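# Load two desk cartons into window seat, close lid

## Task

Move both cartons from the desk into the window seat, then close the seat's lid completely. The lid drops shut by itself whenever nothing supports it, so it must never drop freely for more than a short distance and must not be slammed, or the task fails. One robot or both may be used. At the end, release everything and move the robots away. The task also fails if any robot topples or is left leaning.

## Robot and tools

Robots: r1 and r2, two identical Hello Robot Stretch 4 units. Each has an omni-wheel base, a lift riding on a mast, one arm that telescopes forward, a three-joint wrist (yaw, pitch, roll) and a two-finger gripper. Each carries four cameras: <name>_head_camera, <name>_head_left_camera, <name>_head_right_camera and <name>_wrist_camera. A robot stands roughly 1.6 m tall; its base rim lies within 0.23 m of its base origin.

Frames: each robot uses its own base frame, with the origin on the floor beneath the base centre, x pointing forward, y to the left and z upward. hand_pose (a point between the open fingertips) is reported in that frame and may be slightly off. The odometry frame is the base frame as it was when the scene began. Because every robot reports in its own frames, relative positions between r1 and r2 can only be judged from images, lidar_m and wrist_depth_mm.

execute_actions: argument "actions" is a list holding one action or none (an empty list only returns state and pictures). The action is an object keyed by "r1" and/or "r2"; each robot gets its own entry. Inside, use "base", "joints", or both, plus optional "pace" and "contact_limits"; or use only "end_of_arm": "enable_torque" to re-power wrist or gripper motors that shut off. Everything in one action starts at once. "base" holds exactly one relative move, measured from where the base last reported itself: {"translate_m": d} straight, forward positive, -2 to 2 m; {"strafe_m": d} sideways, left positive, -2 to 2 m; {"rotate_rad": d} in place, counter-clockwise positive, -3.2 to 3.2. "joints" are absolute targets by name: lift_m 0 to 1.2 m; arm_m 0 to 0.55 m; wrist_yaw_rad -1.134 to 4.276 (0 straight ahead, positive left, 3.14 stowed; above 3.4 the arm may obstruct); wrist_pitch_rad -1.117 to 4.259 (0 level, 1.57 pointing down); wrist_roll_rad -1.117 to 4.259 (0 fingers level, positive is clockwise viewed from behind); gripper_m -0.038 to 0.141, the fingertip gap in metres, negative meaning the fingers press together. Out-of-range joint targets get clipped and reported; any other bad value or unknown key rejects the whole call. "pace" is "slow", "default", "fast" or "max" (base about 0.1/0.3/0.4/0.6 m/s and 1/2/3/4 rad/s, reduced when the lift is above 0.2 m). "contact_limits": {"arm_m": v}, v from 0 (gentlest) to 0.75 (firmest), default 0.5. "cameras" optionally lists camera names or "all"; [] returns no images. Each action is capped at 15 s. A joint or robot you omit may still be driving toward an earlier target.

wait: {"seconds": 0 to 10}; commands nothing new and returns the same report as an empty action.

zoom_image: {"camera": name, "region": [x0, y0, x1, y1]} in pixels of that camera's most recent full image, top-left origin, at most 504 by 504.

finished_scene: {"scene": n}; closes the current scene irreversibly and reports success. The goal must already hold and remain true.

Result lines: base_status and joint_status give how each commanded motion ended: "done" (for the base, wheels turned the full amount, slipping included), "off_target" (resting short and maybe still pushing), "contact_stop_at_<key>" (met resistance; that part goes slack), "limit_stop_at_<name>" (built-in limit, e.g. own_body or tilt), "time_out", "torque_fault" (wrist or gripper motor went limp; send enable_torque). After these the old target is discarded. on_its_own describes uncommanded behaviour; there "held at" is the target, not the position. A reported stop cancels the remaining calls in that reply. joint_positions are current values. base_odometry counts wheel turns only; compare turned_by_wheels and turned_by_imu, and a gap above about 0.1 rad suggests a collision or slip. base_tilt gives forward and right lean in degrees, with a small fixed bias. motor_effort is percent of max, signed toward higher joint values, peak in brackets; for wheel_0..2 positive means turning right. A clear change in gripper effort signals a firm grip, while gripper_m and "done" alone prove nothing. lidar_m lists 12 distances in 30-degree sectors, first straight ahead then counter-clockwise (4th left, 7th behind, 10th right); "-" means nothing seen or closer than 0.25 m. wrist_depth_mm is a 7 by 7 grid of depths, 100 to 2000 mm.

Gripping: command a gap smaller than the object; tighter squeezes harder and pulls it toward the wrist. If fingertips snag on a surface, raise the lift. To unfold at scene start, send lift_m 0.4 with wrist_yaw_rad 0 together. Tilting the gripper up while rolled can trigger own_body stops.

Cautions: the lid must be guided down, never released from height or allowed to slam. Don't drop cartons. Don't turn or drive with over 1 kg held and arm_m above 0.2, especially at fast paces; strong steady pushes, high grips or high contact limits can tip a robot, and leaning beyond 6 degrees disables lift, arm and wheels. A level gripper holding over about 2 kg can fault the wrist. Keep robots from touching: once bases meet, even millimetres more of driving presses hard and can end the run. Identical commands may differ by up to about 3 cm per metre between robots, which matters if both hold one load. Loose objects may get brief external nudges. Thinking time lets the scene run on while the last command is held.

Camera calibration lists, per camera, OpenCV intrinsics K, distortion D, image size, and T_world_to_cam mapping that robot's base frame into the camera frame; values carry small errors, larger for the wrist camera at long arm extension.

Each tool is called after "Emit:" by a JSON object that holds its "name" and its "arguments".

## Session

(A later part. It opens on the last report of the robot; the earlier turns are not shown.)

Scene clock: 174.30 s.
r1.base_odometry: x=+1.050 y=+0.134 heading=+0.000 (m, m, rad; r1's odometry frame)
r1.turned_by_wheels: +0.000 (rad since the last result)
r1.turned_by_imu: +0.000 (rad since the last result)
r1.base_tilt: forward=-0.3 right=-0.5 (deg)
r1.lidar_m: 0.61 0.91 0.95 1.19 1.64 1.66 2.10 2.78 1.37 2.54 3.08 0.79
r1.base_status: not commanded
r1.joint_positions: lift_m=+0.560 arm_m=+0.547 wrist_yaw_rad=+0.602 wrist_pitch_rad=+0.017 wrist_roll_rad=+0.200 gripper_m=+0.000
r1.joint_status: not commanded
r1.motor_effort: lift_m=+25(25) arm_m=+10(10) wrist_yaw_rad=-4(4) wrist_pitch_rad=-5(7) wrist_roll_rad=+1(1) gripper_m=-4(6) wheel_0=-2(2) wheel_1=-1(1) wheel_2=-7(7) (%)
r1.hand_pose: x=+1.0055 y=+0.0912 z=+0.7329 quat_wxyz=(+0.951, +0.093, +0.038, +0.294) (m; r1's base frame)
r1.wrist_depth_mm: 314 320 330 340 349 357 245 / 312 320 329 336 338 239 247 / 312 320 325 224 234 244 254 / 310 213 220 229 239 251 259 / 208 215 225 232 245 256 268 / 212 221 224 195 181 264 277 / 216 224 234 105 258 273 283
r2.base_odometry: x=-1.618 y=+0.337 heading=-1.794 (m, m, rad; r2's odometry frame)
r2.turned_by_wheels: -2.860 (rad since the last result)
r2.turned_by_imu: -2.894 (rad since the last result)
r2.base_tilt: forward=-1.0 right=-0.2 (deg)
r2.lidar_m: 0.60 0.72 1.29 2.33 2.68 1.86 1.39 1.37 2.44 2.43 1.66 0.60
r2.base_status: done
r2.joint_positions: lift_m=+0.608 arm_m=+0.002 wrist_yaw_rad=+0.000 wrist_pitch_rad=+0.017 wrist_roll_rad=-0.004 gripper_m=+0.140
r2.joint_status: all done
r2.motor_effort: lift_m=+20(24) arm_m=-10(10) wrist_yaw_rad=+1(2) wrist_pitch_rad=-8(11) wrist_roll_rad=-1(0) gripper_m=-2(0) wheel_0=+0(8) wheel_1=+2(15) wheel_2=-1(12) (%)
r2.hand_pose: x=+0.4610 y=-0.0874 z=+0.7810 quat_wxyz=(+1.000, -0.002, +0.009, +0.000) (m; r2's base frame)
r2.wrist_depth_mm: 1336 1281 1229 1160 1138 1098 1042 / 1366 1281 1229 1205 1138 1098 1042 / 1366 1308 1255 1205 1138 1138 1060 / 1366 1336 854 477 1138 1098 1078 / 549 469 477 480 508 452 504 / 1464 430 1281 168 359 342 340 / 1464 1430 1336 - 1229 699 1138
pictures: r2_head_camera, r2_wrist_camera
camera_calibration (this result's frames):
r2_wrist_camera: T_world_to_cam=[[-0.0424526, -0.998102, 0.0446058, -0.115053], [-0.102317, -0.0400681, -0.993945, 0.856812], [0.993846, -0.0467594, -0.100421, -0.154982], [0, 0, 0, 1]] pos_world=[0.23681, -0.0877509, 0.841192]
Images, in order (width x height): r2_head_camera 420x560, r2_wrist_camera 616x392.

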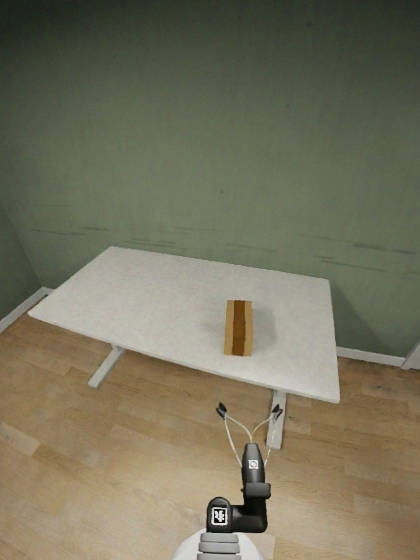

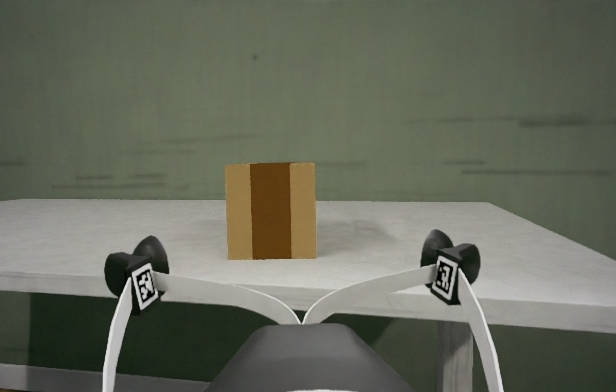

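Emit:
{"name": "execute_actions", "arguments": {"actions": []}}

Scene clock: 192.77 s.
r1.base_odometry: x=+1.050 y=+0.134 heading=+0.000 (m, m, rad; r1's odometry frame)
r1.turned_by_wheels: +0.000 (rad since the last result)
r1.turned_by_imu: -0.001 (rad since the last result)
r1.base_tilt: forward=-0.1 right=-0.4 (deg)
r1.lidar_m: 0.60 0.89 0.95 1.21 1.65 1.67 2.10 2.78 1.35 2.53 3.06 0.78
r1.base_status: not commanded
r1.joint_positions: lift_m=+0.560 arm_m=+0.547 wrist_yaw_rad=+0.602 wrist_pitch_rad=+0.017 wrist_roll_rad=+0.200 gripper_m=+0.000
r1.joint_status: not commanded
r1.motor_effort: lift_m=+25(25) arm_m=+10(10) wrist_yaw_rad=-4(4) wrist_pitch_rad=-7(7) wrist_roll_rad=+1(1) gripper_m=-7(6) wheel_0=-3(2) wheel_1=+0(1) wheel_2=-7(7) (%)
r1.hand_pose: x=+1.0055 y=+0.0912 z=+0.7329 quat_wxyz=(+0.951, +0.093, +0.038, +0.294) (m; r1's base frame)
r1.wrist_depth_mm: 314 322 330 340 349 357 246 / 312 320 329 338 338 239 247 / 312 320 325 224 235 244 253 / 309 213 220 229 239 251 260 / 208 215 224 232 245 257 267 / 212 220 224 195 181 265 277 / 216 224 235 106 259 272 283
r2.base_odometry: x=-1.618 y=+0.337 heading=-1.794 (m, m, rad; r2's odometry frame)
r2.turned_by_wheels: +0.000 (rad since the last result)
r2.turned_by_imu: -0.001 (rad since the last result)
r2.base_tilt: forward=-0.8 right=-0.1 (deg)
r2.lidar_m: 0.58 0.71 1.29 2.32 2.68 1.86 1.39 1.37 2.44 2.44 1.67 0.60
r2.base_status: done
r2.joint_positions: lift_m=+0.608 arm_m=+0.002 wrist_yaw_rad=+0.000 wrist_pitch_rad=+0.017 wrist_roll_rad=-0.004 gripper_m=+0.140
r2.joint_status: all done
r2.motor_effort: lift_m=+20(24) arm_m=-9(10) wrist_yaw_rad=+1(2) wrist_pitch_rad=-8(11) wrist_roll_rad=-2(0) gripper_m=+3(0) wheel_0=+0(8) wheel_1=+2(15) wheel_2=-1(12) (%)
r2.hand_pose: x=+0.4610 y=-0.0874 z=+0.7810 quat_wxyz=(+1.000, -0.002, +0.009, +0.000) (m; r2's base frame)
r2.wrist_depth_mm: 1336 1308 1205 1182 1118 1098 1042 / 1336 1308 1255 1182 1138 1098 1060 / 1397 1308 1255 1205 1160 1118 1060 / 1366 1336 842 477 1138 1098 1078 / 549 477 473 477 508 452 500 / 1397 430 1308 167 362 342 340 / 1464 1397 1336 - 1229 707 1118
pictures: r1_head_camera, r1_head_left_camera, r1_head_right_camera, r1_wrist_camera, r2_head_camera, r2_head_left_camera, r2_head_right_camera, r2_wrist_camera
camera_calibration (this result's frames):
r1_wrist_camera: T_world_to_cam=[[0.482009, -0.79394, -0.370576, -0.138607], [-0.220639, 0.299331, -0.928288, 0.927252], [0.84793, 0.529207, -0.0308943, -0.650885], [0, 0, 0, 1]] pos_world=[0.823303, -0.0431483, 0.789284]
r2_wrist_camera: T_world_to_cam=[[-0.0424524, -0.998102, 0.0446059, -0.115053], [-0.102317, -0.0400682, -0.993945, 0.856812], [0.993846, -0.0467592, -0.100422, -0.154982], [0, 0, 0, 1]] pos_world=[0.23681, -0.0877509, 0.841192]
Images, in order (width x height): r1_head_camera 420x560, r1_head_left_camera 420x672, r1_head_right_camera 420x672, r1_wrist_camera 616x392, r2_head_camera 420x560, r2_head_left_camera 420x672, r2_head_right_camera 420x672, r2_wrist_camera 616x392.

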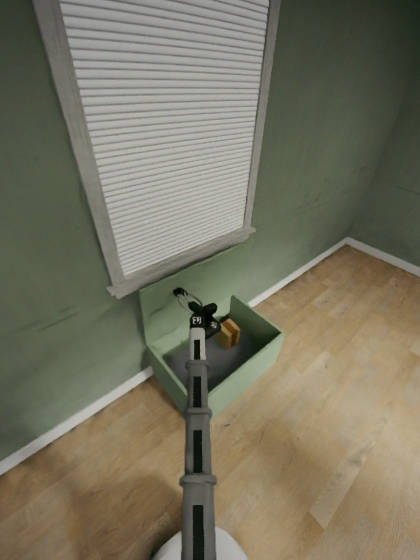

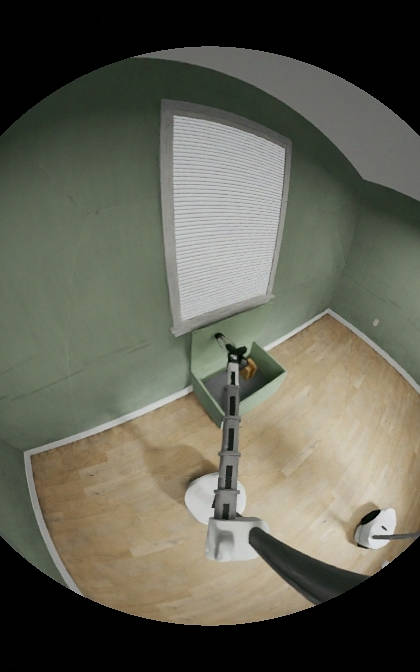

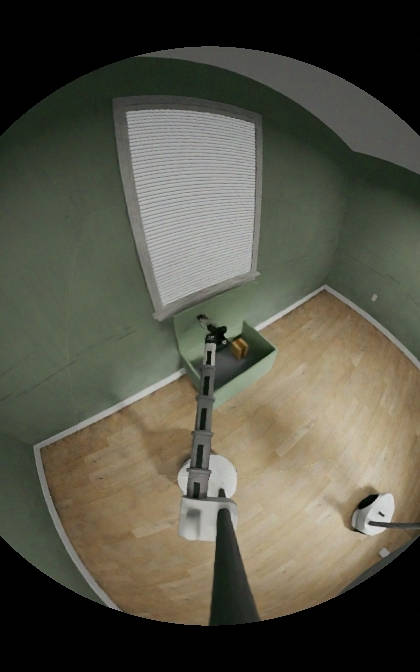

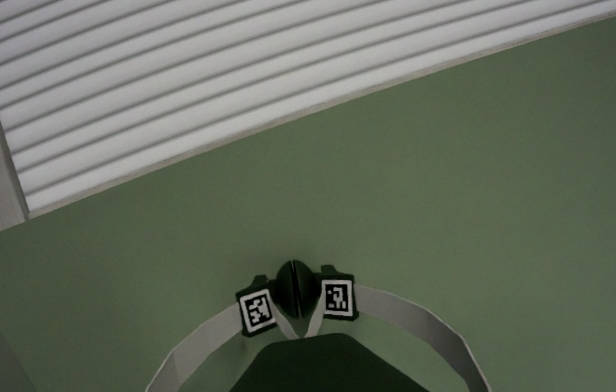

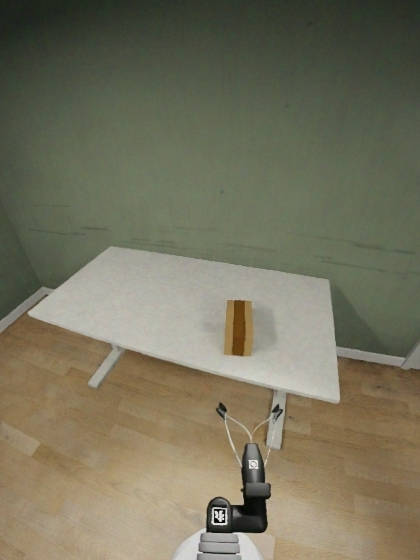

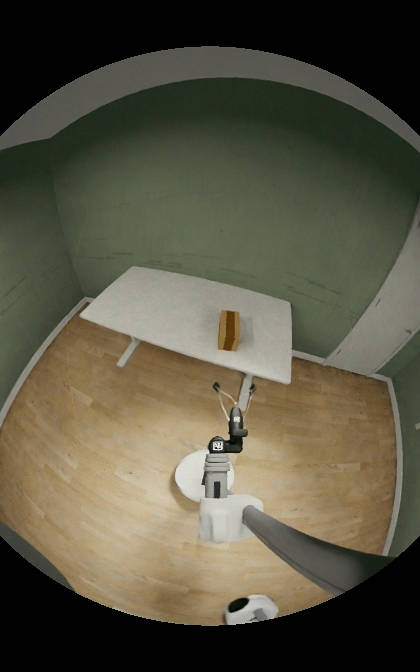

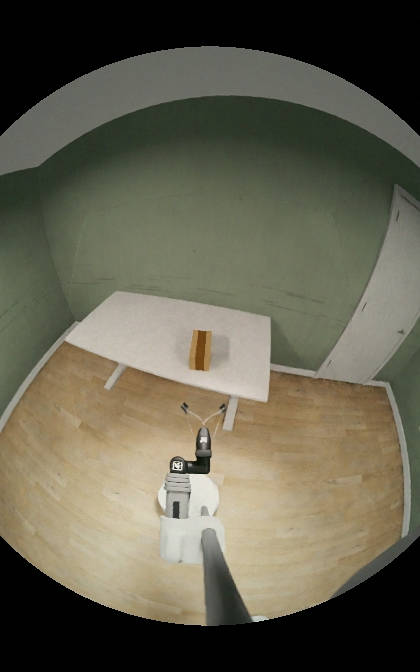

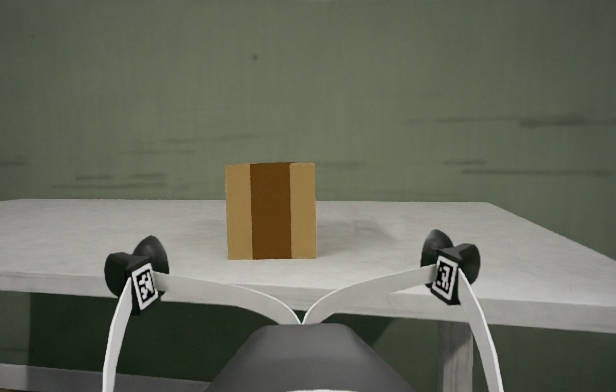

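Emit:
{"name": "execute_actions", "arguments": {"actions": [{"r2": {"base": {"strafe_m": 0.022}, "joints": {"arm_m": 0.19}}}], "cameras": ["r2_wrist_camera", "r2_head_camera"]}}

Scene clock: 197.90 s.
r1.base_odometry: x=+1.050 y=+0.134 heading=+0.000 (m, m, rad; r1's odometry frame)
r1.turned_by_wheels: +0.000 (rad since the last result)
r1.turned_by_imu: -0.001 (rad since the last result)
r1.base_tilt: forward=-0.1 right=-0.4 (deg)
r1.lidar_m: 0.61 0.92 0.95 1.21 1.64 1.67 2.09 2.76 1.37 1.53 3.06 0.78
r1.base_status: not commanded
r1.joint_positions: lift_m=+0.560 arm_m=+0.547 wrist_yaw_rad=+0.602 wrist_pitch_rad=+0.017 wrist_roll_rad=+0.200 gripper_m=+0.000
r1.joint_status: not commanded
r1.motor_effort: lift_m=+25(25) arm_m=+10(10) wrist_yaw_rad=-4(4) wrist_pitch_rad=-6(9) wrist_roll_rad=+1(1) gripper_m=-6(5) wheel_0=-2(2) wheel_1=+0(1) wheel_2=-7(7) (%)
r1.hand_pose: x=+1.0055 y=+0.0912 z=+0.7329 quat_wxyz=(+0.951, +0.093, +0.038, +0.294) (m; r1's base frame)
r1.wrist_depth_mm: 314 322 330 340 349 357 245 / 312 320 330 336 338 240 247 / 312 320 325 224 234 245 253 / 309 213 220 229 239 252 260 / 208 216 224 233 245 257 267 / 211 220 225 195 181 264 276 / 216 224 235 105 259 272 283
r2.base_odometry: x=-1.597 y=+0.333 heading=-1.794 (m, m, rad; r2's odometry frame)
r2.turned_by_wheels: +0.000 (rad since the last result)
r2.turned_by_imu: -0.001 (rad since the last result)
r2.base_tilt: forward=-1.0 right=-0.1 (deg)
r2.lidar_m: 0.60 0.72 1.28 2.32 2.66 1.86 1.39 1.40 2.47 2.45 1.68 0.60
r2.base_status: done
r2.joint_positions: lift_m=+0.608 arm_m=+0.188 wrist_yaw_rad=+0.000 wrist_pitch_rad=+0.017 wrist_roll_rad=-0.004 gripper_m=+0.140
r2.joint_status: all done
r2.motor_effort: lift_m=+20(20) arm_m=+9(9) wrist_yaw_rad=+0(1) wrist_pitch_rad=-8(8) wrist_roll_rad=-1(1) gripper_m=+1(4) wheel_0=+0(9) wheel_1=+1(10) wheel_2=+0(4) (%)
r2.hand_pose: x=+0.6477 y=-0.0874 z=+0.7811 quat_wxyz=(+1.000, -0.002, +0.009, +0.000) (m; r2's base frame)
r2.wrist_depth_mm: 1118 1078 1025 991 960 931 866 / 1138 1098 1060 1008 946 931 904 / 1205 1118 1078 1008 976 960 904 / 1160 1118 287 286 976 946 917 / 535 466 293 291 449 445 492 / 329 279 279 168 293 290 310 / 237 234 239 - 242 229 228
pictures: r2_head_camera, r2_wrist_camera
camera_calibration (this result's frames):
r2_wrist_camera: T_world_to_cam=[[-0.0423073, -0.998109, 0.0445972, -0.107175], [-0.102108, -0.040084, -0.993965, 0.87585], [0.993873, -0.0466057, -0.100219, -0.340644], [0, 0, 0, 1]] pos_world=[0.423454, -0.087741, 0.841205]
Images, in order (width x height): r2_head_camera 420x560, r2_wrist_camera 616x392.

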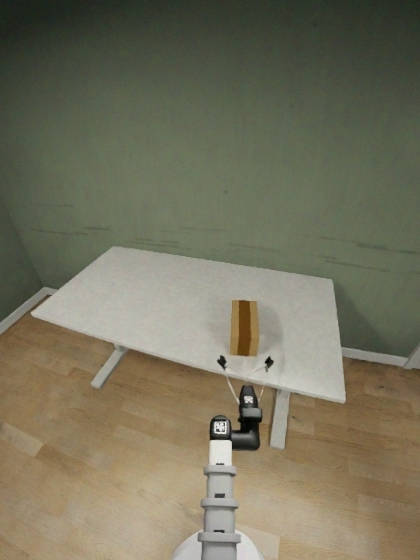

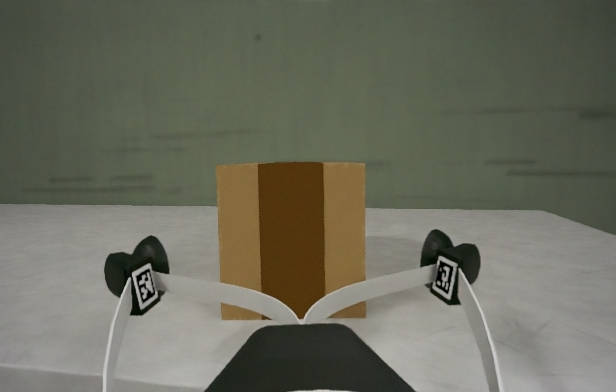

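Emit:
{"name": "execute_actions", "arguments": {"actions": [{"r2": {"joints": {"arm_m": 0.30}}}], "cameras": ["r2_wrist_camera"]}}

Emit:
{"name": "execute_actions", "arguments": {"actions": [{"r2": {"joints": {"gripper_m": 0.0}}}], "cameras": ["r2_wrist_camera"]}}

Scene clock: 202.57 s.
r1.base_odometry: x=+1.050 y=+0.134 heading=+0.000 (m, m, rad; r1's odometry frame)
r1.turned_by_wheels: +0.000 (rad since the last result)
r1.turned_by_imu: -0.001 (rad since the last result)
r1.base_tilt: forward=-0.2 right=-0.4 (deg)
r1.lidar_m: 0.60 0.92 0.96 1.19 1.64 1.68 2.11 2.78 1.36 1.54 3.08 0.78
r1.base_status: not commanded
r1.joint_positions: lift_m=+0.560 arm_m=+0.547 wrist_yaw_rad=+0.602 wrist_pitch_rad=+0.017 wrist_roll_rad=+0.200 gripper_m=+0.000
r1.joint_status: not commanded
r1.motor_effort: lift_m=+25(25) arm_m=+10(10) wrist_yaw_rad=-4(4) wrist_pitch_rad=-8(6) wrist_roll_rad=+2(1) gripper_m=-5(4) wheel_0=-2(2) wheel_1=+0(1) wheel_2=-7(7) (%)
r1.hand_pose: x=+1.0055 y=+0.0912 z=+0.7329 quat_wxyz=(+0.951, +0.093, +0.038, +0.294) (m; r1's base frame)
r1.wrist_depth_mm: 314 320 330 340 349 359 245 / 312 320 330 338 340 240 247 / 312 319 327 225 234 245 254 / 309 213 220 229 238 250 260 / 207 216 224 233 245 257 267 / 212 220 224 195 181 265 276 / 216 223 235 106 259 272 285
r2.base_odometry: x=-1.597 y=+0.333 heading=-1.794 (m, m, rad; r2's odometry frame)
r2.turned_by_wheels: +0.000 (rad since the last result)
r2.turned_by_imu: -0.001 (rad since the last result)
r2.base_tilt: forward=-1.0 right=+0.0 (deg)
r2.lidar_m: 0.63 0.73 1.31 2.32 2.65 1.86 1.40 1.38 2.45 2.46 1.68 0.61
r2.base_status: not commanded
r2.joint_positions: lift_m=+0.608 arm_m=+0.298 wrist_yaw_rad=-0.001 wrist_pitch_rad=+0.017 wrist_roll_rad=-0.004 gripper_m=+0.140
r2.joint_status: all done
r2.motor_effort: lift_m=+20(20) arm_m=+10(10) wrist_yaw_rad=+1(3) wrist_pitch_rad=-6(8) wrist_roll_rad=-1(1) gripper_m=-3(1) wheel_0=+0(0) wheel_1=+1(1) wheel_2=+0(0) (%)
r2.hand_pose: x=+0.7575 y=-0.0876 z=+0.7811 quat_wxyz=(+1.000, -0.002, +0.009, +0.000) (m; r2's base frame)
r2.wrist_depth_mm: 1008 960 917 891 854 820 778 / 1025 991 946 891 866 831 788 / 1025 991 946 904 866 842 809 / 1060 1008 183 183 186 842 798 / 535 421 186 186 188 445 488 / 329 279 190 165 190 289 307 / 236 233 191 - 216 227 227
pictures: r2_wrist_camera
camera_calibration (this result's frames):
r2_wrist_camera: T_world_to_cam=[[-0.0429952, -0.998079, 0.0445967, -0.102201], [-0.102123, -0.0400137, -0.993967, 0.887083], [0.993842, -0.0472902, -0.100206, -0.449908], [0, 0, 0, 1]] pos_world=[0.533335, -0.0877852, 0.841206]
Images, in order (width x height): r2_wrist_camera 616x392.

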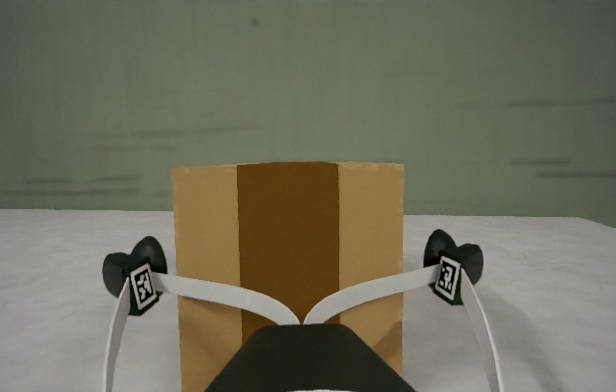

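Scene clock: 204.93 s.
r1.base_odometry: x=+1.050 y=+0.134 heading=+0.000 (m, m, rad; r1's odometry frame)
r1.turned_by_wheels: +0.000 (rad since the last result)
r1.turned_by_imu: +0.000 (rad since the last result)
r1.base_tilt: forward=-0.2 right=-0.5 (deg)
r1.lidar_m: 0.60 0.90 0.94 1.18 1.64 1.67 2.10 2.77 1.35 1.54 3.08 0.79
r1.base_status: not commanded
r1.joint_positions: lift_m=+0.560 arm_m=+0.547 wrist_yaw_rad=+0.602 wrist_pitch_rad=+0.017 wrist_roll_rad=+0.200 gripper_m=+0.000
r1.joint_status: not commanded
r1.motor_effort: lift_m=+25(25) arm_m=+10(10) wrist_yaw_rad=-4(5) wrist_pitch_rad=-5(7) wrist_roll_rad=+1(1) gripper_m=-5(7) wheel_0=-2(2) wheel_1=-1(1) wheel_2=-7(7) (%)
r1.hand_pose: x=+1.0055 y=+0.0912 z=+0.7329 quat_wxyz=(+0.951, +0.093, +0.038, +0.294) (m; r1's base frame)
r1.wrist_depth_mm: 312 320 330 340 351 359 245 / 312 322 329 338 340 239 248 / 312 320 325 224 233 245 254 / 309 213 220 229 238 251 260 / 208 216 224 233 244 257 268 / 212 220 224 195 181 265 276 / 217 224 235 106 259 272 283
r2.base_odometry: x=-1.597 y=+0.333 heading=-1.794 (m, m, rad; r2's odometry frame)
r2.turned_by_wheels: +0.000 (rad since the last result)
r2.turned_by_imu: -0.001 (rad since the last result)
r2.base_tilt: forward=-0.9 right=-0.1 (deg)
r2.lidar_m: 0.64 0.73 1.29 2.30 2.65 1.85 1.41 1.39 2.47 2.46 1.68 0.61
r2.base_status: not commanded
r2.joint_positions: lift_m=+0.608 arm_m=+0.298 wrist_yaw_rad=+0.000 wrist_pitch_rad=+0.018 wrist_roll_rad=-0.004 gripper_m=+0.001
r2.joint_status: all done
r2.motor_effort: lift_m=+20(20) arm_m=+9(10) wrist_yaw_rad=+0(2) wrist_pitch_rad=-9(9) wrist_roll_rad=-2(2) gripper_m=-29(33) wheel_0=+0(0) wheel_1=+1(1) wheel_2=+0(0) (%)
r2.hand_pose: x=+0.7577 y=-0.0874 z=+0.7810 quat_wxyz=(+1.000, -0.002, +0.009, +0.000) (m; r2's base frame)
r2.wrist_depth_mm: 1008 960 917 891 854 820 788 / 1042 976 931 891 854 831 798 / 1025 991 960 904 878 831 809 / 1060 1008 158 159 161 842 809 / 530 521 160 162 163 492 488 / 325 164 163 163 165 173 309 / 212 233 164 - 168 226 227
pictures: r2_wrist_camera
camera_calibration (this result's frames):
r2_wrist_camera: T_world_to_cam=[[-0.0423555, -0.998106, 0.0446083, -0.102506], [-0.102361, -0.0400783, -0.99394, 0.887184], [0.993845, -0.0466649, -0.10047, -0.449801], [0, 0, 0, 1]] pos_world=[0.533504, -0.0877448, 0.841189]
Images, in order (width x height): r2_wrist_camera 616x392.

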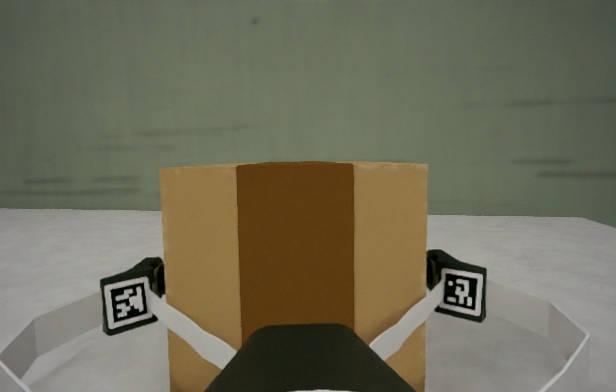

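Emit:
{"name": "execute_actions", "arguments": {"actions": [{"r2": {"joints": {"lift_m": 0.72}}}], "cameras": ["r2_wrist_camera", "r2_head_camera"]}}

Scene clock: 208.63 s.
r1.base_odometry: x=+1.050 y=+0.134 heading=+0.000 (m, m, rad; r1's odometry frame)
r1.turned_by_wheels: +0.000 (rad since the last result)
r1.turned_by_imu: -0.001 (rad since the last result)
r1.base_tilt: forward=-0.1 right=-0.4 (deg)
r1.lidar_m: 0.60 0.93 0.95 1.20 1.64 1.68 2.10 2.77 1.37 1.51 3.07 0.78
r1.base_status: not commanded
r1.joint_positions: lift_m=+0.560 arm_m=+0.547 wrist_yaw_rad=+0.602 wrist_pitch_rad=+0.017 wrist_roll_rad=+0.200 gripper_m=+0.000
r1.joint_status: not commanded
r1.motor_effort: lift_m=+25(25) arm_m=+10(10) wrist_yaw_rad=-4(4) wrist_pitch_rad=-9(8) wrist_roll_rad=+1(1) gripper_m=-5(6) wheel_0=-2(2) wheel_1=-1(1) wheel_2=-7(7) (%)
r1.hand_pose: x=+1.0055 y=+0.0912 z=+0.7329 quat_wxyz=(+0.951, +0.093, +0.038, +0.294) (m; r1's base frame)
r1.wrist_depth_mm: 312 320 329 338 349 359 245 / 314 320 329 338 338 239 247 / 312 320 325 224 235 245 254 / 310 213 220 229 239 251 260 / 208 216 225 233 245 257 268 / 212 220 224 195 181 265 276 / 216 224 234 106 259 273 283
r2.base_odometry: x=-1.597 y=+0.333 heading=-1.794 (m, m, rad; r2's odometry frame)
r2.turned_by_wheels: +0.000 (rad since the last result)
r2.turned_by_imu: -0.001 (rad since the last result)
r2.base_tilt: forward=-1.0 right=-0.1 (deg)
r2.lidar_m: 0.61 0.73 1.29 2.31 2.66 1.86 1.40 1.38 2.46 2.46 1.66 0.60
r2.base_status: not commanded
r2.joint_positions: lift_m=+0.720 arm_m=+0.298 wrist_yaw_rad=+0.000 wrist_pitch_rad=+0.022 wrist_roll_rad=-0.004 gripper_m=+0.001
r2.joint_status: all done
r2.motor_effort: lift_m=+23(24) arm_m=+10(10) wrist_yaw_rad=+0(1) wrist_pitch_rad=-19(21) wrist_roll_rad=-1(1) gripper_m=-30(30) wheel_0=+0(0) wheel_1=+1(1) wheel_2=+0(0) (%)
r2.hand_pose: x=+0.7577 y=-0.0874 z=+0.8915 quat_wxyz=(+1.000, -0.002, +0.011, +0.000) (m; r2's base frame)
r2.wrist_depth_mm: 1008 976 917 878 842 820 788 / 1008 976 931 891 866 809 788 / 1042 991 946 891 866 831 809 / 1060 1008 160 161 163 842 820 / 991 976 162 163 164 854 820 / 615 163 163 163 165 174 585 / 404 442 163 - 167 430 430
pictures: r2_head_camera, r2_wrist_camera
camera_calibration (this result's frames):
r2_wrist_camera: T_world_to_cam=[[-0.0421685, -0.998106, 0.0447853, -0.107735], [-0.106513, -0.0400788, -0.993503, 0.999759], [0.993417, -0.0466647, -0.104621, -0.434654], [0, 0, 0, 1]] pos_world=[0.533737, -0.0877448, 0.952615]
Images, in order (width x height): r2_head_camera 420x560, r2_wrist_camera 616x392.

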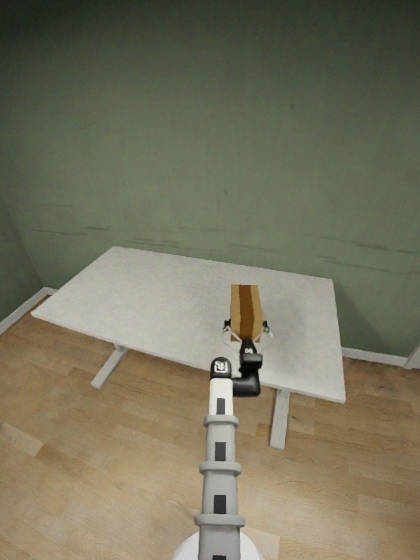

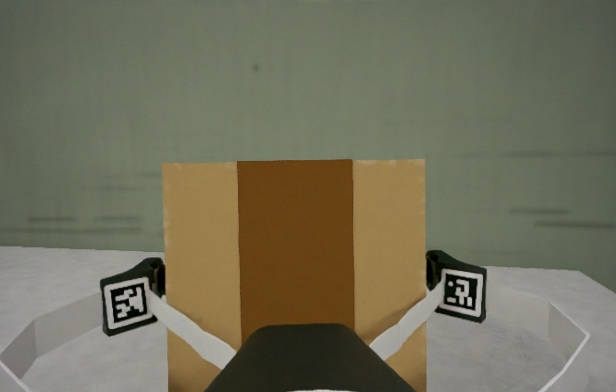

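Emit:
{"name": "execute_actions", "arguments": {"actions": [{"r2": {"base": {"rotate_rad": 2.86}, "joints": {"arm_m": 0.0, "lift_m": 0.76}}}], "cameras": ["r2_wrist_camera", "r2_head_camera"]}}

Scene clock: 215.07 s.
r1.base_odometry: x=+1.050 y=+0.134 heading=+0.000 (m, m, rad; r1's odometry frame)
r1.turned_by_wheels: +0.000 (rad since the last result)
r1.turned_by_imu: -0.001 (rad since the last result)
r1.base_tilt: forward=-0.1 right=-0.5 (deg)
r1.lidar_m: 0.60 0.90 0.95 1.18 1.65 1.69 2.11 2.78 1.37 1.14 3.08 0.77
r1.base_status: not commanded
r1.joint_positions: lift_m=+0.560 arm_m=+0.547 wrist_yaw_rad=+0.602 wrist_pitch_rad=+0.017 wrist_roll_rad=+0.200 gripper_m=+0.000
r1.joint_status: not commanded
r1.motor_effort: lift_m=+25(25) arm_m=+10(10) wrist_yaw_rad=-4(4) wrist_pitch_rad=-10(9) wrist_roll_rad=+1(1) gripper_m=-7(7) wheel_0=-2(2) wheel_1=+0(0) wheel_2=-7(7) (%)
r1.hand_pose: x=+1.0055 y=+0.0912 z=+0.7329 quat_wxyz=(+0.951, +0.093, +0.038, +0.294) (m; r1's base frame)
r1.wrist_depth_mm: 315 322 330 342 351 357 245 / 312 322 329 338 338 239 247 / 312 319 324 225 234 244 254 / 307 213 220 229 238 250 260 / 208 216 225 233 244 257 267 / 212 220 224 195 181 265 276 / 216 224 235 105 258 272 283
r2.base_odometry: x=-1.597 y=+0.333 heading=+1.066 (m, m, rad; r2's odometry frame)
r2.turned_by_wheels: +2.860 (rad since the last result)
r2.turned_by_imu: +2.893 (rad since the last result)
r2.base_tilt: forward=-1.2 right=-0.3 (deg)
r2.lidar_m: 0.40 1.39 2.57 2.47 2.04 0.63 0.60 0.64 0.88 2.30 2.39 0.54
r2.base_status: done
r2.joint_positions: lift_m=+0.760 arm_m=+0.002 wrist_yaw_rad=+0.000 wrist_pitch_rad=+0.022 wrist_roll_rad=-0.004 gripper_m=+0.001
r2.joint_status: all done
r2.motor_effort: lift_m=+23(24) arm_m=-10(10) wrist_yaw_rad=+0(5) wrist_pitch_rad=-20(20) wrist_roll_rad=-1(1) gripper_m=-33(32) wheel_0=+0(9) wheel_1=-3(8) wheel_2=+2(9) (%)
r2.hand_pose: x=+0.4611 y=-0.0874 z=+0.9315 quat_wxyz=(+1.000, -0.002, +0.011, +0.000) (m; r2's base frame)
r2.wrist_depth_mm: 1983 - - - - - - / 1983 - - - - - - / - - - - - - - / - - 160 162 164 - - / - - 161 162 164 - - / - 164 163 163 165 174 - / 1756 1921 163 - 167 1921 1921
pictures: r2_head_camera, r2_wrist_camera
camera_calibration (this result's frames):
r2_wrist_camera: T_world_to_cam=[[-0.0420447, -0.998112, 0.0447795, -0.122053], [-0.106592, -0.0400823, -0.993495, 1.00797], [0.993413, -0.0465444, -0.104705, -0.135716], [0, 0, 0, 1]] pos_world=[0.237132, -0.0877375, 0.992666]
Images, in order (width x height): r2_head_camera 420x560, r2_wrist_camera 616x392.

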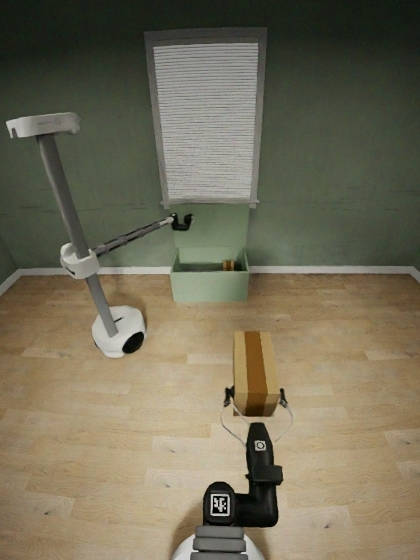

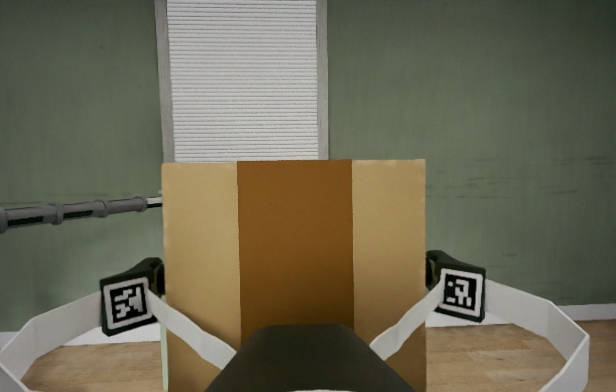

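Emit:
{"name": "execute_actions", "arguments": {"actions": [{"r2": {"base": {"translate_m": 1.34}, "joints": {"arm_m": 0.2, "lift_m": 0.68, "wrist_pitch_rad": 1.52}, "pace": "fast"}}], "cameras": ["r2_wrist_camera", "r2_head_camera"]}}

Scene clock: 229.47 s.
r1.base_odometry: x=+1.050 y=+0.134 heading=+0.000 (m, m, rad; r1's odometry frame)
r1.turned_by_wheels: +0.000 (rad since the last result)
r1.turned_by_imu: -0.002 (rad since the last result)
r1.base_tilt: forward=-0.1 right=-0.4 (deg)
r1.lidar_m: 0.60 0.91 0.94 1.21 1.63 1.67 2.10 2.77 2.03 2.53 0.59 0.64
r1.base_status: not commanded
r1.joint_positions: lift_m=+0.560 arm_m=+0.547 wrist_yaw_rad=+0.602 wrist_pitch_rad=+0.017 wrist_roll_rad=+0.200 gripper_m=+0.000
r1.joint_status: not commanded
r1.motor_effort: lift_m=+25(25) arm_m=+10(10) wrist_yaw_rad=-4(4) wrist_pitch_rad=-8(7) wrist_roll_rad=+1(2) gripper_m=-6(5) wheel_0=-2(2) wheel_1=-1(0) wheel_2=-7(7) (%)
r1.hand_pose: x=+1.0055 y=+0.0912 z=+0.7329 quat_wxyz=(+0.951, +0.093, +0.038, +0.294) (m; r1's base frame)
r1.wrist_depth_mm: 314 322 330 340 349 357 246 / 312 320 329 338 340 240 248 / 314 320 325 225 234 245 254 / 309 213 220 229 239 251 260 / 208 216 224 232 245 256 267 / 211 221 225 195 181 264 276 / 216 224 234 106 259 272 283
r2.base_odometry: x=-0.949 y=+1.505 heading=+1.066 (m, m, rad; r2's odometry frame)
r2.turned_by_wheels: +0.000 (rad since the last result)
r2.turned_by_imu: -0.005 (rad since the last result)
r2.base_tilt: forward=-1.0 right=-0.1 (deg)
r2.lidar_m: 0.34 0.54 0.62 0.60 2.57 2.91 2.00 2.07 2.38 2.28 1.46 0.34
r2.base_status: done
r2.joint_positions: lift_m=+0.680 arm_m=+0.198 wrist_yaw_rad=+0.000 wrist_pitch_rad=+1.520 wrist_roll_rad=-0.004 gripper_m=+0.001
r2.joint_status: all done
r2.motor_effort: lift_m=+15(20) arm_m=+9(11) wrist_yaw_rad=+1(2) wrist_pitch_rad=-1(16) wrist_roll_rad=-1(1) gripper_m=-29(31) wheel_0=+1(9) wheel_1=+3(7) wheel_2=+2(13) (%)
r2.hand_pose: x=+0.3838 y=-0.0874 z=+0.5703 quat_wxyz=(+0.725, -0.001, +0.689, +0.001) (m; r2's base frame)
r2.wrist_depth_mm: 707 715 741 732 640 809 820 / 707 723 732 732 462 820 820 / 585 634 699 615 820 831 842 / 778 788 158 160 161 831 831 / 798 788 160 161 164 820 831 / 788 164 163 163 165 175 842 / 788 798 164 - 168 831 854
pictures: r2_head_camera, r2_wrist_camera
camera_calibration (this result's frames):
r2_wrist_camera: T_world_to_cam=[[0.0415323, -0.998108, 0.0453378, -0.141574], [-0.998603, -0.0399837, 0.0345443, 0.396966], [-0.0326662, -0.0467091, -0.998374, 0.806706], [0, 0, 0, 1]] pos_world=[0.428643, -0.0877532, 0.7981]
Images, in order (width x height): r2_head_camera 420x560, r2_wrist_camera 616x392.

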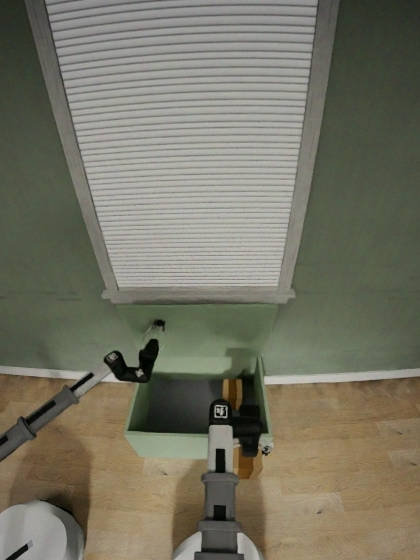

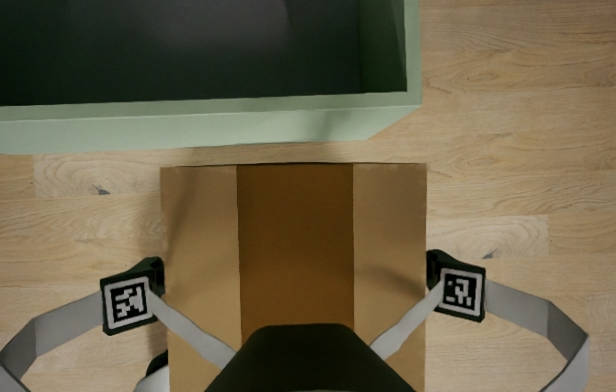

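Emit:
{"name": "execute_actions", "arguments": {"actions": [{"r2": {"base": {"strafe_m": 0.02}, "joints": {"arm_m": 0.49, "wrist_pitch_rad": 1.57}}}], "cameras": ["r2_wrist_camera", "r2_head_camera"]}}

Scene clock: 246.93 s.
r1.base_odometry: x=+1.050 y=+0.134 heading=+0.000 (m, m, rad; r1's odometry frame)
r1.turned_by_wheels: +0.000 (rad since the last result)
r1.turned_by_imu: -0.001 (rad since the last result)
r1.base_tilt: forward=-0.2 right=-0.5 (deg)
r1.lidar_m: 0.60 0.93 0.96 1.21 1.65 1.67 2.11 2.76 2.04 2.53 0.57 0.60
r1.base_status: not commanded
r1.joint_positions: lift_m=+0.560 arm_m=+0.547 wrist_yaw_rad=+0.602 wrist_pitch_rad=+0.017 wrist_roll_rad=+0.200 gripper_m=+0.000
r1.joint_status: not commanded
r1.motor_effort: lift_m=+24(25) arm_m=+10(10) wrist_yaw_rad=-4(5) wrist_pitch_rad=-7(5) wrist_roll_rad=+1(1) gripper_m=-3(5) wheel_0=-2(2) wheel_1=-1(1) wheel_2=-7(7) (%)
r1.hand_pose: x=+1.0055 y=+0.0912 z=+0.7329 quat_wxyz=(+0.951, +0.093, +0.038, +0.294) (m; r1's base frame)
r1.wrist_depth_mm: 312 322 330 340 347 359 245 / 314 322 330 338 338 239 247 / 314 320 325 225 234 243 254 / 310 213 220 229 239 250 260 / 208 216 225 233 245 258 268 / 212 220 225 195 181 264 276 / 216 224 234 105 258 272 283
r2.base_odometry: x=-0.966 y=+1.515 heading=+1.066 (m, m, rad; r2's odometry frame)
r2.turned_by_wheels: +0.000 (rad since the last result)
r2.turned_by_imu: -0.001 (rad since the last result)
r2.base_tilt: forward=-1.0 right=-0.2 (deg)
r2.lidar_m: 0.50 0.54 0.61 0.58 2.55 2.92 2.01 2.05 2.42 2.30 1.46 0.52
r2.base_status: done
r2.joint_positions: lift_m=+0.680 arm_m=+0.488 wrist_yaw_rad=+0.000 wrist_pitch_rad=+1.570 wrist_roll_rad=-0.004 gripper_m=+0.001
r2.joint_status: all done
r2.motor_effort: lift_m=+15(14) arm_m=+10(11) wrist_yaw_rad=+0(2) wrist_pitch_rad=+1(8) wrist_roll_rad=-1(2) gripper_m=-34(31) wheel_0=+0(9) wheel_1=-1(11) wheel_2=+0(2) (%)
r2.hand_pose: x=+0.6595 y=-0.0874 z=+0.5700 quat_wxyz=(+0.707, -0.001, +0.707, +0.001) (m; r2's base frame)
r2.wrist_depth_mm: 699 699 707 715 554 788 798 / 699 715 723 569 569 809 809 / 715 707 723 723 525 809 831 / 715 723 158 159 161 831 842 / 732 732 160 161 163 831 842 / 554 164 163 163 165 173 842 / 809 820 164 - 168 854 854
pictures: r2_head_camera, r2_wrist_camera
camera_calibration (this result's frames):
r2_wrist_camera: T_world_to_cam=[[0.0439662, -0.998098, 0.0432192, -0.153402], [-0.995653, -0.040221, 0.0840059, 0.642105], [-0.0821078, -0.0467247, -0.995528, 0.846326], [0, 0, 0, 1]] pos_world=[0.715548, -0.0877395, 0.79523]
Images, in order (width x height): r2_head_camera 420x560, r2_wrist_camera 616x392.

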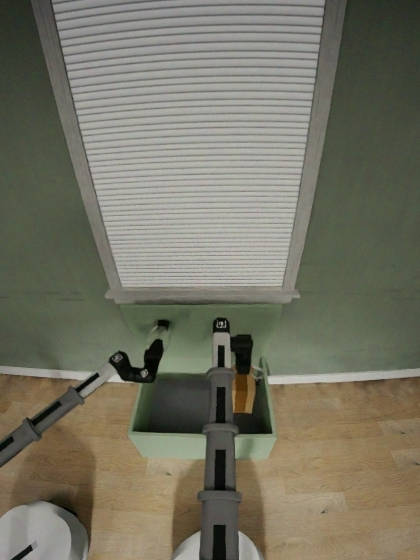

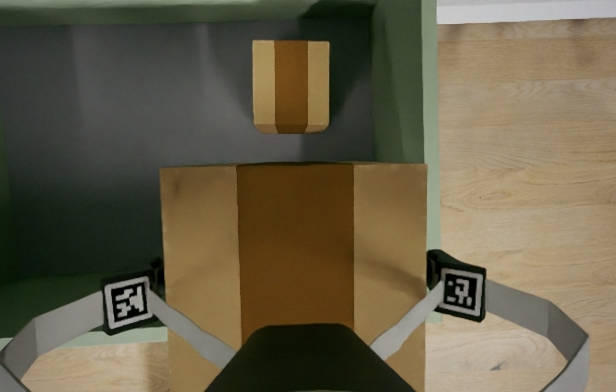

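Emit:
{"name": "execute_actions", "arguments": {"actions": [{"r2": {"joints": {"lift_m": 0.35}}}], "cameras": ["r2_wrist_camera", "r1_head_camera"]}}

Scene clock: 252.97 s.
r1.base_odometry: x=+1.050 y=+0.134 heading=+0.000 (m, m, rad; r1's odometry frame)
r1.turned_by_wheels: +0.000 (rad since the last result)
r1.turned_by_imu: -0.001 (rad since the last result)
r1.base_tilt: forward=-0.1 right=-0.4 (deg)
r1.lidar_m: 0.60 0.90 0.96 1.20 1.65 1.67 2.09 2.76 2.03 2.51 0.56 0.61
r1.base_status: not commanded
r1.joint_positions: lift_m=+0.560 arm_m=+0.547 wrist_yaw_rad=+0.602 wrist_pitch_rad=+0.017 wrist_roll_rad=+0.200 gripper_m=+0.000
r1.joint_status: not commanded
r1.motor_effort: lift_m=+25(25) arm_m=+10(10) wrist_yaw_rad=-4(4) wrist_pitch_rad=-9(10) wrist_roll_rad=+2(1) gripper_m=-7(6) wheel_0=-2(2) wheel_1=+0(1) wheel_2=-7(7) (%)
r1.hand_pose: x=+1.0055 y=+0.0912 z=+0.7329 quat_wxyz=(+0.951, +0.093, +0.038, +0.294) (m; r1's base frame)
r1.wrist_depth_mm: 312 320 330 342 349 359 246 / 312 320 329 338 338 239 247 / 312 320 325 224 233 245 254 / 309 213 220 229 239 251 260 / 208 216 224 233 245 257 267 / 212 220 224 195 181 265 276 / 216 224 234 106 258 273 285
r2.base_odometry: x=-0.966 y=+1.515 heading=+1.066 (m, m, rad; r2's odometry frame)
r2.turned_by_wheels: +0.000 (rad since the last result)
r2.turned_by_imu: -0.001 (rad since the last result)
r2.base_tilt: forward=-1.0 right=-0.2 (deg)
r2.lidar_m: 0.51 0.54 0.61 0.57 2.56 2.91 2.02 2.08 2.41 2.31 1.44 0.52
r2.base_status: not commanded
r2.joint_positions: lift_m=+0.350 arm_m=+0.488 wrist_yaw_rad=+0.000 wrist_pitch_rad=+1.570 wrist_roll_rad=-0.004 gripper_m=+0.001
r2.joint_status: all done
r2.motor_effort: lift_m=+14(14) arm_m=+10(9) wrist_yaw_rad=+0(0) wrist_pitch_rad=-1(0) wrist_roll_rad=-3(1) gripper_m=-27(33) wheel_0=+0(0) wheel_1=+0(1) wheel_2=+0(0) (%)
r2.hand_pose: x=+0.6594 y=-0.0874 z=+0.2400 quat_wxyz=(+0.707, -0.001, +0.707, +0.001) (m; r2's base frame)
r2.wrist_depth_mm: 377 382 230 232 394 309 231 / 382 384 387 287 397 312 232 / 387 392 394 399 402 317 236 / 392 392 158 159 161 324 238 / 392 397 161 161 163 306 239 / 399 163 163 163 165 174 216 / 345 370 164 - 168 317 252
pictures: r1_head_camera, r2_wrist_camera
camera_calibration (this result's frames):
r2_wrist_camera: T_world_to_cam=[[0.043976, -0.998098, 0.0432096, -0.139143], [-0.995635, -0.0402213, 0.084223, 0.6697], [-0.0823248, -0.0467248, -0.99551, 0.51799], [0, 0, 0, 1]] pos_world=[0.715539, -0.0877395, 0.465272]
Images, in order (width x height): r1_head_camera 420x560, r2_wrist_camera 616x392.

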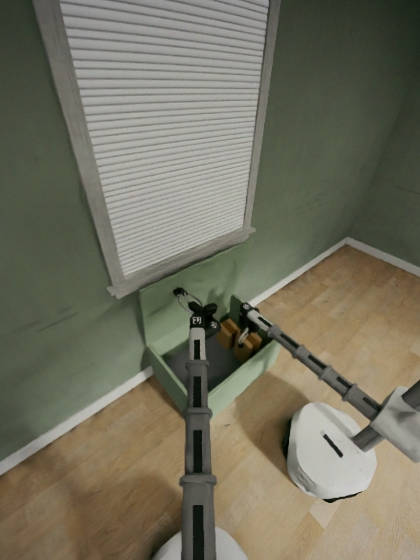

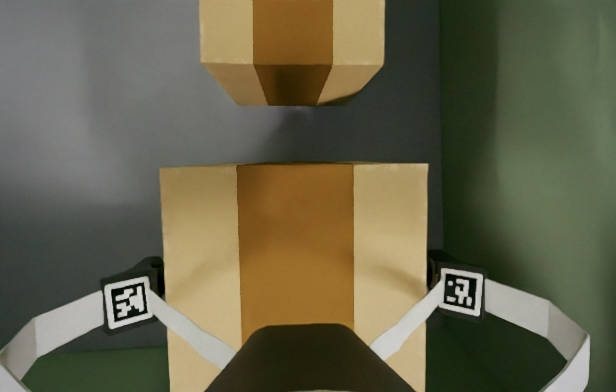

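Emit:
{"name": "execute_actions", "arguments": {"actions": [{"r2": {"joints": {"lift_m": 0.33}, "pace": "slow"}}], "cameras": []}}

Emit:
{"name": "execute_actions", "arguments": {"actions": [{"r2": {"joints": {"gripper_m": 0.08}, "pace": "slow"}}], "cameras": ["r2_wrist_camera"]}}

Scene clock: 257.73 s.
r1.base_odometry: x=+1.050 y=+0.134 heading=+0.000 (m, m, rad; r1's odometry frame)
r1.turned_by_wheels: +0.000 (rad since the last result)
r1.turned_by_imu: -0.001 (rad since the last result)
r1.base_tilt: forward=-0.3 right=-0.5 (deg)
r1.lidar_m: 0.60 0.90 0.95 1.18 1.65 1.66 2.10 2.78 2.03 2.55 0.57 0.62
r1.base_status: not commanded
r1.joint_positions: lift_m=+0.560 arm_m=+0.547 wrist_yaw_rad=+0.602 wrist_pitch_rad=+0.017 wrist_roll_rad=+0.200 gripper_m=+0.000
r1.joint_status: not commanded
r1.motor_effort: lift_m=+24(25) arm_m=+10(10) wrist_yaw_rad=-4(4) wrist_pitch_rad=-8(7) wrist_roll_rad=+1(1) gripper_m=-7(5) wheel_0=-2(2) wheel_1=-1(1) wheel_2=-7(7) (%)
r1.hand_pose: x=+1.0055 y=+0.0912 z=+0.7329 quat_wxyz=(+0.951, +0.093, +0.038, +0.294) (m; r1's base frame)
r1.wrist_depth_mm: 314 320 330 340 351 359 245 / 314 320 329 338 338 239 247 / 312 320 325 224 234 245 254 / 309 213 220 229 239 251 260 / 208 216 224 233 245 257 268 / 213 220 224 195 181 265 277 / 216 224 234 106 259 272 285
r2.base_odometry: x=-0.966 y=+1.515 heading=+1.066 (m, m, rad; r2's odometry frame)
r2.turned_by_wheels: +0.000 (rad since the last result)
r2.turned_by_imu: -0.001 (rad since the last result)
r2.base_tilt: forward=-1.1 right=-0.1 (deg)
r2.lidar_m: 0.51 0.52 0.60 0.58 2.55 2.90 2.01 2.07 2.42 2.30 1.46 0.54
r2.base_status: not commanded
r2.joint_positions: lift_m=+0.330 arm_m=+0.488 wrist_yaw_rad=+0.000 wrist_pitch_rad=+1.570 wrist_roll_rad=-0.004 gripper_m=+0.001
r2.joint_status: all done
r2.motor_effort: lift_m=+14(14) arm_m=+10(9) wrist_yaw_rad=+0(0) wrist_pitch_rad=+0(0) wrist_roll_rad=-2(1) gripper_m=-26(31) wheel_0=+0(0) wheel_1=+0(0) wheel_2=+0(0) (%)
r2.hand_pose: x=+0.6594 y=-0.0874 z=+0.2200 quat_wxyz=(+0.707, -0.001, +0.707, +0.001) (m; r2's base frame)
r2.wrist_depth_mm: 359 364 211 212 373 309 231 / 364 366 368 287 377 314 233 / 366 370 375 377 382 319 235 / 370 373 158 159 161 322 238 / 373 377 160 161 163 306 240 / 379 163 163 163 165 174 217 / 342 370 164 - 168 315 252
pictures: none
No camera images: the call's "cameras" was empty. Leave "cameras" out to get every camera's image.

Scene clock: 260.77 s.
r1.base_odometry: x=+1.050 y=+0.134 heading=+0.000 (m, m, rad; r1's odometry frame)
r1.turned_by_wheels: +0.000 (rad since the last result)
r1.turned_by_imu: -0.001 (rad since the last result)
r1.base_tilt: forward=-0.1 right=-0.3 (deg)
r1.lidar_m: 0.59 0.90 0.93 1.20 1.65 1.67 2.10 2.77 2.01 2.52 0.57 0.62
r1.base_status: not commanded
r1.joint_positions: lift_m=+0.560 arm_m=+0.547 wrist_yaw_rad=+0.602 wrist_pitch_rad=+0.017 wrist_roll_rad=+0.200 gripper_m=+0.000
r1.joint_status: not commanded
r1.motor_effort: lift_m=+25(25) arm_m=+10(10) wrist_yaw_rad=-4(5) wrist_pitch_rad=-8(10) wrist_roll_rad=+1(1) gripper_m=-4(6) wheel_0=-2(2) wheel_1=-1(1) wheel_2=-7(7) (%)
r1.hand_pose: x=+1.0055 y=+0.0912 z=+0.7329 quat_wxyz=(+0.951, +0.093, +0.038, +0.294) (m; r1's base frame)
r1.wrist_depth_mm: 314 320 329 338 351 359 246 / 312 320 329 338 338 239 247 / 312 322 324 224 234 244 253 / 309 213 220 229 239 250 260 / 208 216 225 233 246 258 267 / 212 220 225 195 181 265 276 / 216 224 235 105 258 272 283
r2.base_odometry: x=-0.966 y=+1.515 heading=+1.066 (m, m, rad; r2's odometry frame)
r2.turned_by_wheels: +0.000 (rad since the last result)
r2.turned_by_imu: -0.001 (rad since the last result)
r2.base_tilt: forward=-1.1 right=-0.2 (deg)
r2.lidar_m: 0.51 0.53 0.60 0.57 2.54 2.89 2.00 2.07 2.40 2.30 1.45 0.53
r2.base_status: not commanded
r2.joint_positions: lift_m=+0.330 arm_m=+0.488 wrist_yaw_rad=+0.000 wrist_pitch_rad=+1.570 wrist_roll_rad=-0.004 gripper_m=+0.080
r2.joint_status: all done
r2.motor_effort: lift_m=+14(14) arm_m=+9(10) wrist_yaw_rad=-1(1) wrist_pitch_rad=+1(6) wrist_roll_rad=+0(1) gripper_m=-6(33) wheel_0=+0(0) wheel_1=+0(0) wheel_2=+0(0) (%)
r2.hand_pose: x=+0.6596 y=-0.0874 z=+0.2200 quat_wxyz=(+0.707, -0.001, +0.707, +0.001) (m; r2's base frame)
r2.wrist_depth_mm: 366 370 217 220 382 306 228 / 373 373 312 270 384 309 229 / 370 377 382 384 392 312 234 / 375 382 173 174 177 319 235 / 377 382 174 176 179 304 236 / 384 191 176 178 180 274 236 / 387 366 178 - 183 324 237
pictures: r2_wrist_camera
camera_calibration (this result's frames):
r2_wrist_camera: T_world_to_cam=[[0.0440448, -0.998094, 0.0432227, -0.138336], [-0.995657, -0.0403028, 0.083925, 0.671648], [-0.082023, -0.0467315, -0.995534, 0.497921], [0, 0, 0, 1]] pos_world=[0.715665, -0.0877349, 0.445309]
Images, in order (width x height): r2_wrist_camera 616x392.

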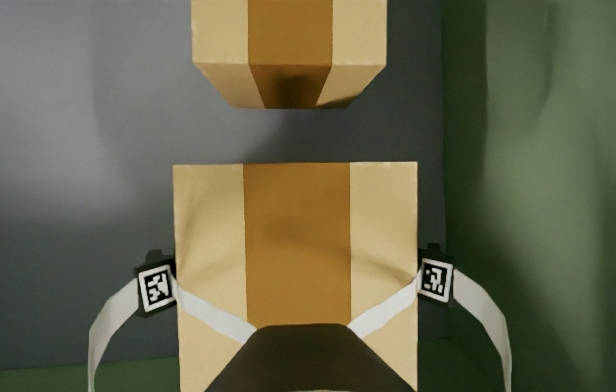

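Emit:
{"name": "execute_actions", "arguments": {"actions": [{"r2": {"joints": {"gripper_m": 0.14}}}], "cameras": []}}

Emit:
{"name": "execute_actions", "arguments": {"actions": [{"r2": {"joints": {"lift_m": 0.5}, "pace": "fast"}}], "cameras": ["r2_wrist_camera"]}}

Scene clock: 265.70 s.
r1.base_odometry: x=+1.050 y=+0.134 heading=+0.000 (m, m, rad; r1's odometry frame)
r1.turned_by_wheels: +0.000 (rad since the last result)
r1.turned_by_imu: -0.001 (rad since the last result)
r1.base_tilt: forward=-0.3 right=-0.3 (deg)
r1.lidar_m: 0.60 0.91 0.95 1.18 1.64 1.67 2.11 2.77 2.03 2.55 0.57 0.62
r1.base_status: not commanded
r1.joint_positions: lift_m=+0.560 arm_m=+0.547 wrist_yaw_rad=+0.602 wrist_pitch_rad=+0.017 wrist_roll_rad=+0.200 gripper_m=+0.000
r1.joint_status: not commanded
r1.motor_effort: lift_m=+25(25) arm_m=+10(10) wrist_yaw_rad=-4(4) wrist_pitch_rad=-9(7) wrist_roll_rad=+1(2) gripper_m=-3(8) wheel_0=-2(3) wheel_1=-1(1) wheel_2=-7(7) (%)
r1.hand_pose: x=+1.0055 y=+0.0912 z=+0.7329 quat_wxyz=(+0.951, +0.093, +0.038, +0.294) (m; r1's base frame)
r1.wrist_depth_mm: 314 320 330 340 349 359 245 / 312 320 330 338 338 239 247 / 312 319 325 225 233 245 253 / 309 213 220 229 238 250 260 / 208 216 225 233 245 257 267 / 212 221 224 196 181 264 277 / 216 224 235 105 258 273 283
r2.base_odometry: x=-0.966 y=+1.515 heading=+1.066 (m, m, rad; r2's odometry frame)
r2.turned_by_wheels: +0.000 (rad since the last result)
r2.turned_by_imu: -0.001 (rad since the last result)
r2.base_tilt: forward=-1.1 right=-0.2 (deg)
r2.lidar_m: 0.50 0.54 0.61 0.58 2.57 2.91 2.02 2.06 2.39 2.30 1.46 0.55
r2.base_status: not commanded
r2.joint_positions: lift_m=+0.330 arm_m=+0.488 wrist_yaw_rad=+0.000 wrist_pitch_rad=+1.571 wrist_roll_rad=-0.004 gripper_m=+0.140
r2.joint_status: all done
r2.motor_effort: lift_m=+12(14) arm_m=+9(9) wrist_yaw_rad=+0(0) wrist_pitch_rad=-3(4) wrist_roll_rad=-1(0) gripper_m=+2(7) wheel_0=+0(0) wheel_1=+0(0) wheel_2=-1(0) (%)
r2.hand_pose: x=+0.6593 y=-0.0874 z=+0.2202 quat_wxyz=(+0.707, -0.001, +0.707, +0.001) (m; r2's base frame)
r2.wrist_depth_mm: 362 370 215 216 379 309 230 / 368 370 375 277 384 312 233 / 370 375 377 379 382 317 234 / 375 382 171 172 174 320 236 / 377 377 173 174 177 287 239 / 382 384 174 175 179 293 236 / 384 379 176 - 180 319 240
pictures: none
No camera images: the call's "cameras" was empty. Leave "cameras" out to get every camera's image.

Scene clock: 267.17 s.
r1.base_odometry: x=+1.050 y=+0.134 heading=+0.000 (m, m, rad; r1's odometry frame)
r1.turned_by_wheels: +0.000 (rad since the last result)
r1.turned_by_imu: +0.000 (rad since the last result)
r1.base_tilt: forward=-0.2 right=-0.5 (deg)
r1.lidar_m: 0.59 0.90 0.94 1.21 1.66 1.66 2.11 2.77 2.05 2.55 0.57 0.62
r1.base_status: not commanded
r1.joint_positions: lift_m=+0.560 arm_m=+0.547 wrist_yaw_rad=+0.602 wrist_pitch_rad=+0.017 wrist_roll_rad=+0.200 gripper_m=+0.000
r1.joint_status: not commanded
r1.motor_effort: lift_m=+25(25) arm_m=+10(10) wrist_yaw_rad=-4(3) wrist_pitch_rad=-7(8) wrist_roll_rad=+2(1) gripper_m=-3(7) wheel_0=-3(2) wheel_1=+0(0) wheel_2=-7(7) (%)
r1.hand_pose: x=+1.0055 y=+0.0912 z=+0.7329 quat_wxyz=(+0.951, +0.093, +0.038, +0.294) (m; r1's base frame)
r1.wrist_depth_mm: 312 320 330 340 349 359 246 / 312 322 330 338 340 239 247 / 312 320 325 224 234 245 254 / 309 213 220 229 239 250 260 / 208 216 224 233 245 257 267 / 212 220 225 195 181 265 276 / 216 224 235 106 259 273 283
r2.base_odometry: x=-0.966 y=+1.515 heading=+1.066 (m, m, rad; r2's odometry frame)
r2.turned_by_wheels: +0.000 (rad since the last result)
r2.turned_by_imu: +0.000 (rad since the last result)
r2.base_tilt: forward=-1.0 right=+0.0 (deg)
r2.lidar_m: 0.51 0.51 0.61 0.59 2.56 2.91 2.01 2.05 2.41 2.29 1.43 0.53
r2.base_status: not commanded
r2.joint_positions: lift_m=+0.500 arm_m=+0.488 wrist_yaw_rad=+0.000 wrist_pitch_rad=+1.570 wrist_roll_rad=-0.004 gripper_m=+0.140
r2.joint_status: all done
r2.motor_effort: lift_m=+22(24) arm_m=+9(9) wrist_yaw_rad=+0(0) wrist_pitch_rad=-2(1) wrist_roll_rad=-1(1) gripper_m=+4(3) wheel_0=+0(0) wheel_1=+0(0) wheel_2=-1(1) (%)
r2.hand_pose: x=+0.6596 y=-0.0874 z=+0.3894 quat_wxyz=(+0.707, -0.001, +0.707, +0.001) (m; r2's base frame)
r2.wrist_depth_mm: 521 525 530 382 539 309 621 / 525 535 535 384 544 314 627 / 535 539 544 549 554 317 634 / 544 544 549 340 554 322 634 / 544 544 554 343 564 289 647 / 549 455 445 168 452 294 654 / 384 373 379 - 368 314 661
pictures: r2_wrist_camera
camera_calibration (this result's frames):
r2_wrist_camera: T_world_to_cam=[[0.0439237, -0.9981, 0.0432141, -0.14557], [-0.995645, -0.0401736, 0.0841205, 0.657303], [-0.0822245, -0.0467208, -0.995518, 0.666616], [0, 0, 0, 1]] pos_world=[0.715647, -0.0877422, 0.614626]
Images, in order (width x height): r2_wrist_camera 616x392.

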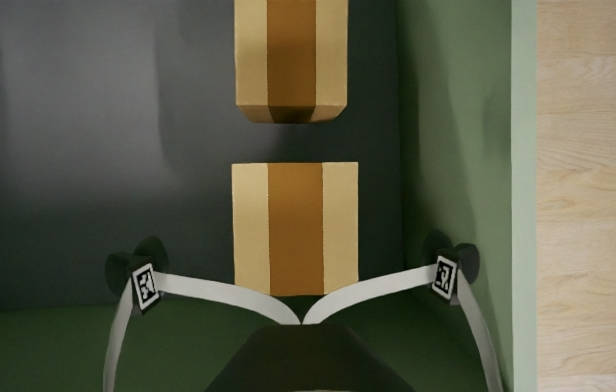

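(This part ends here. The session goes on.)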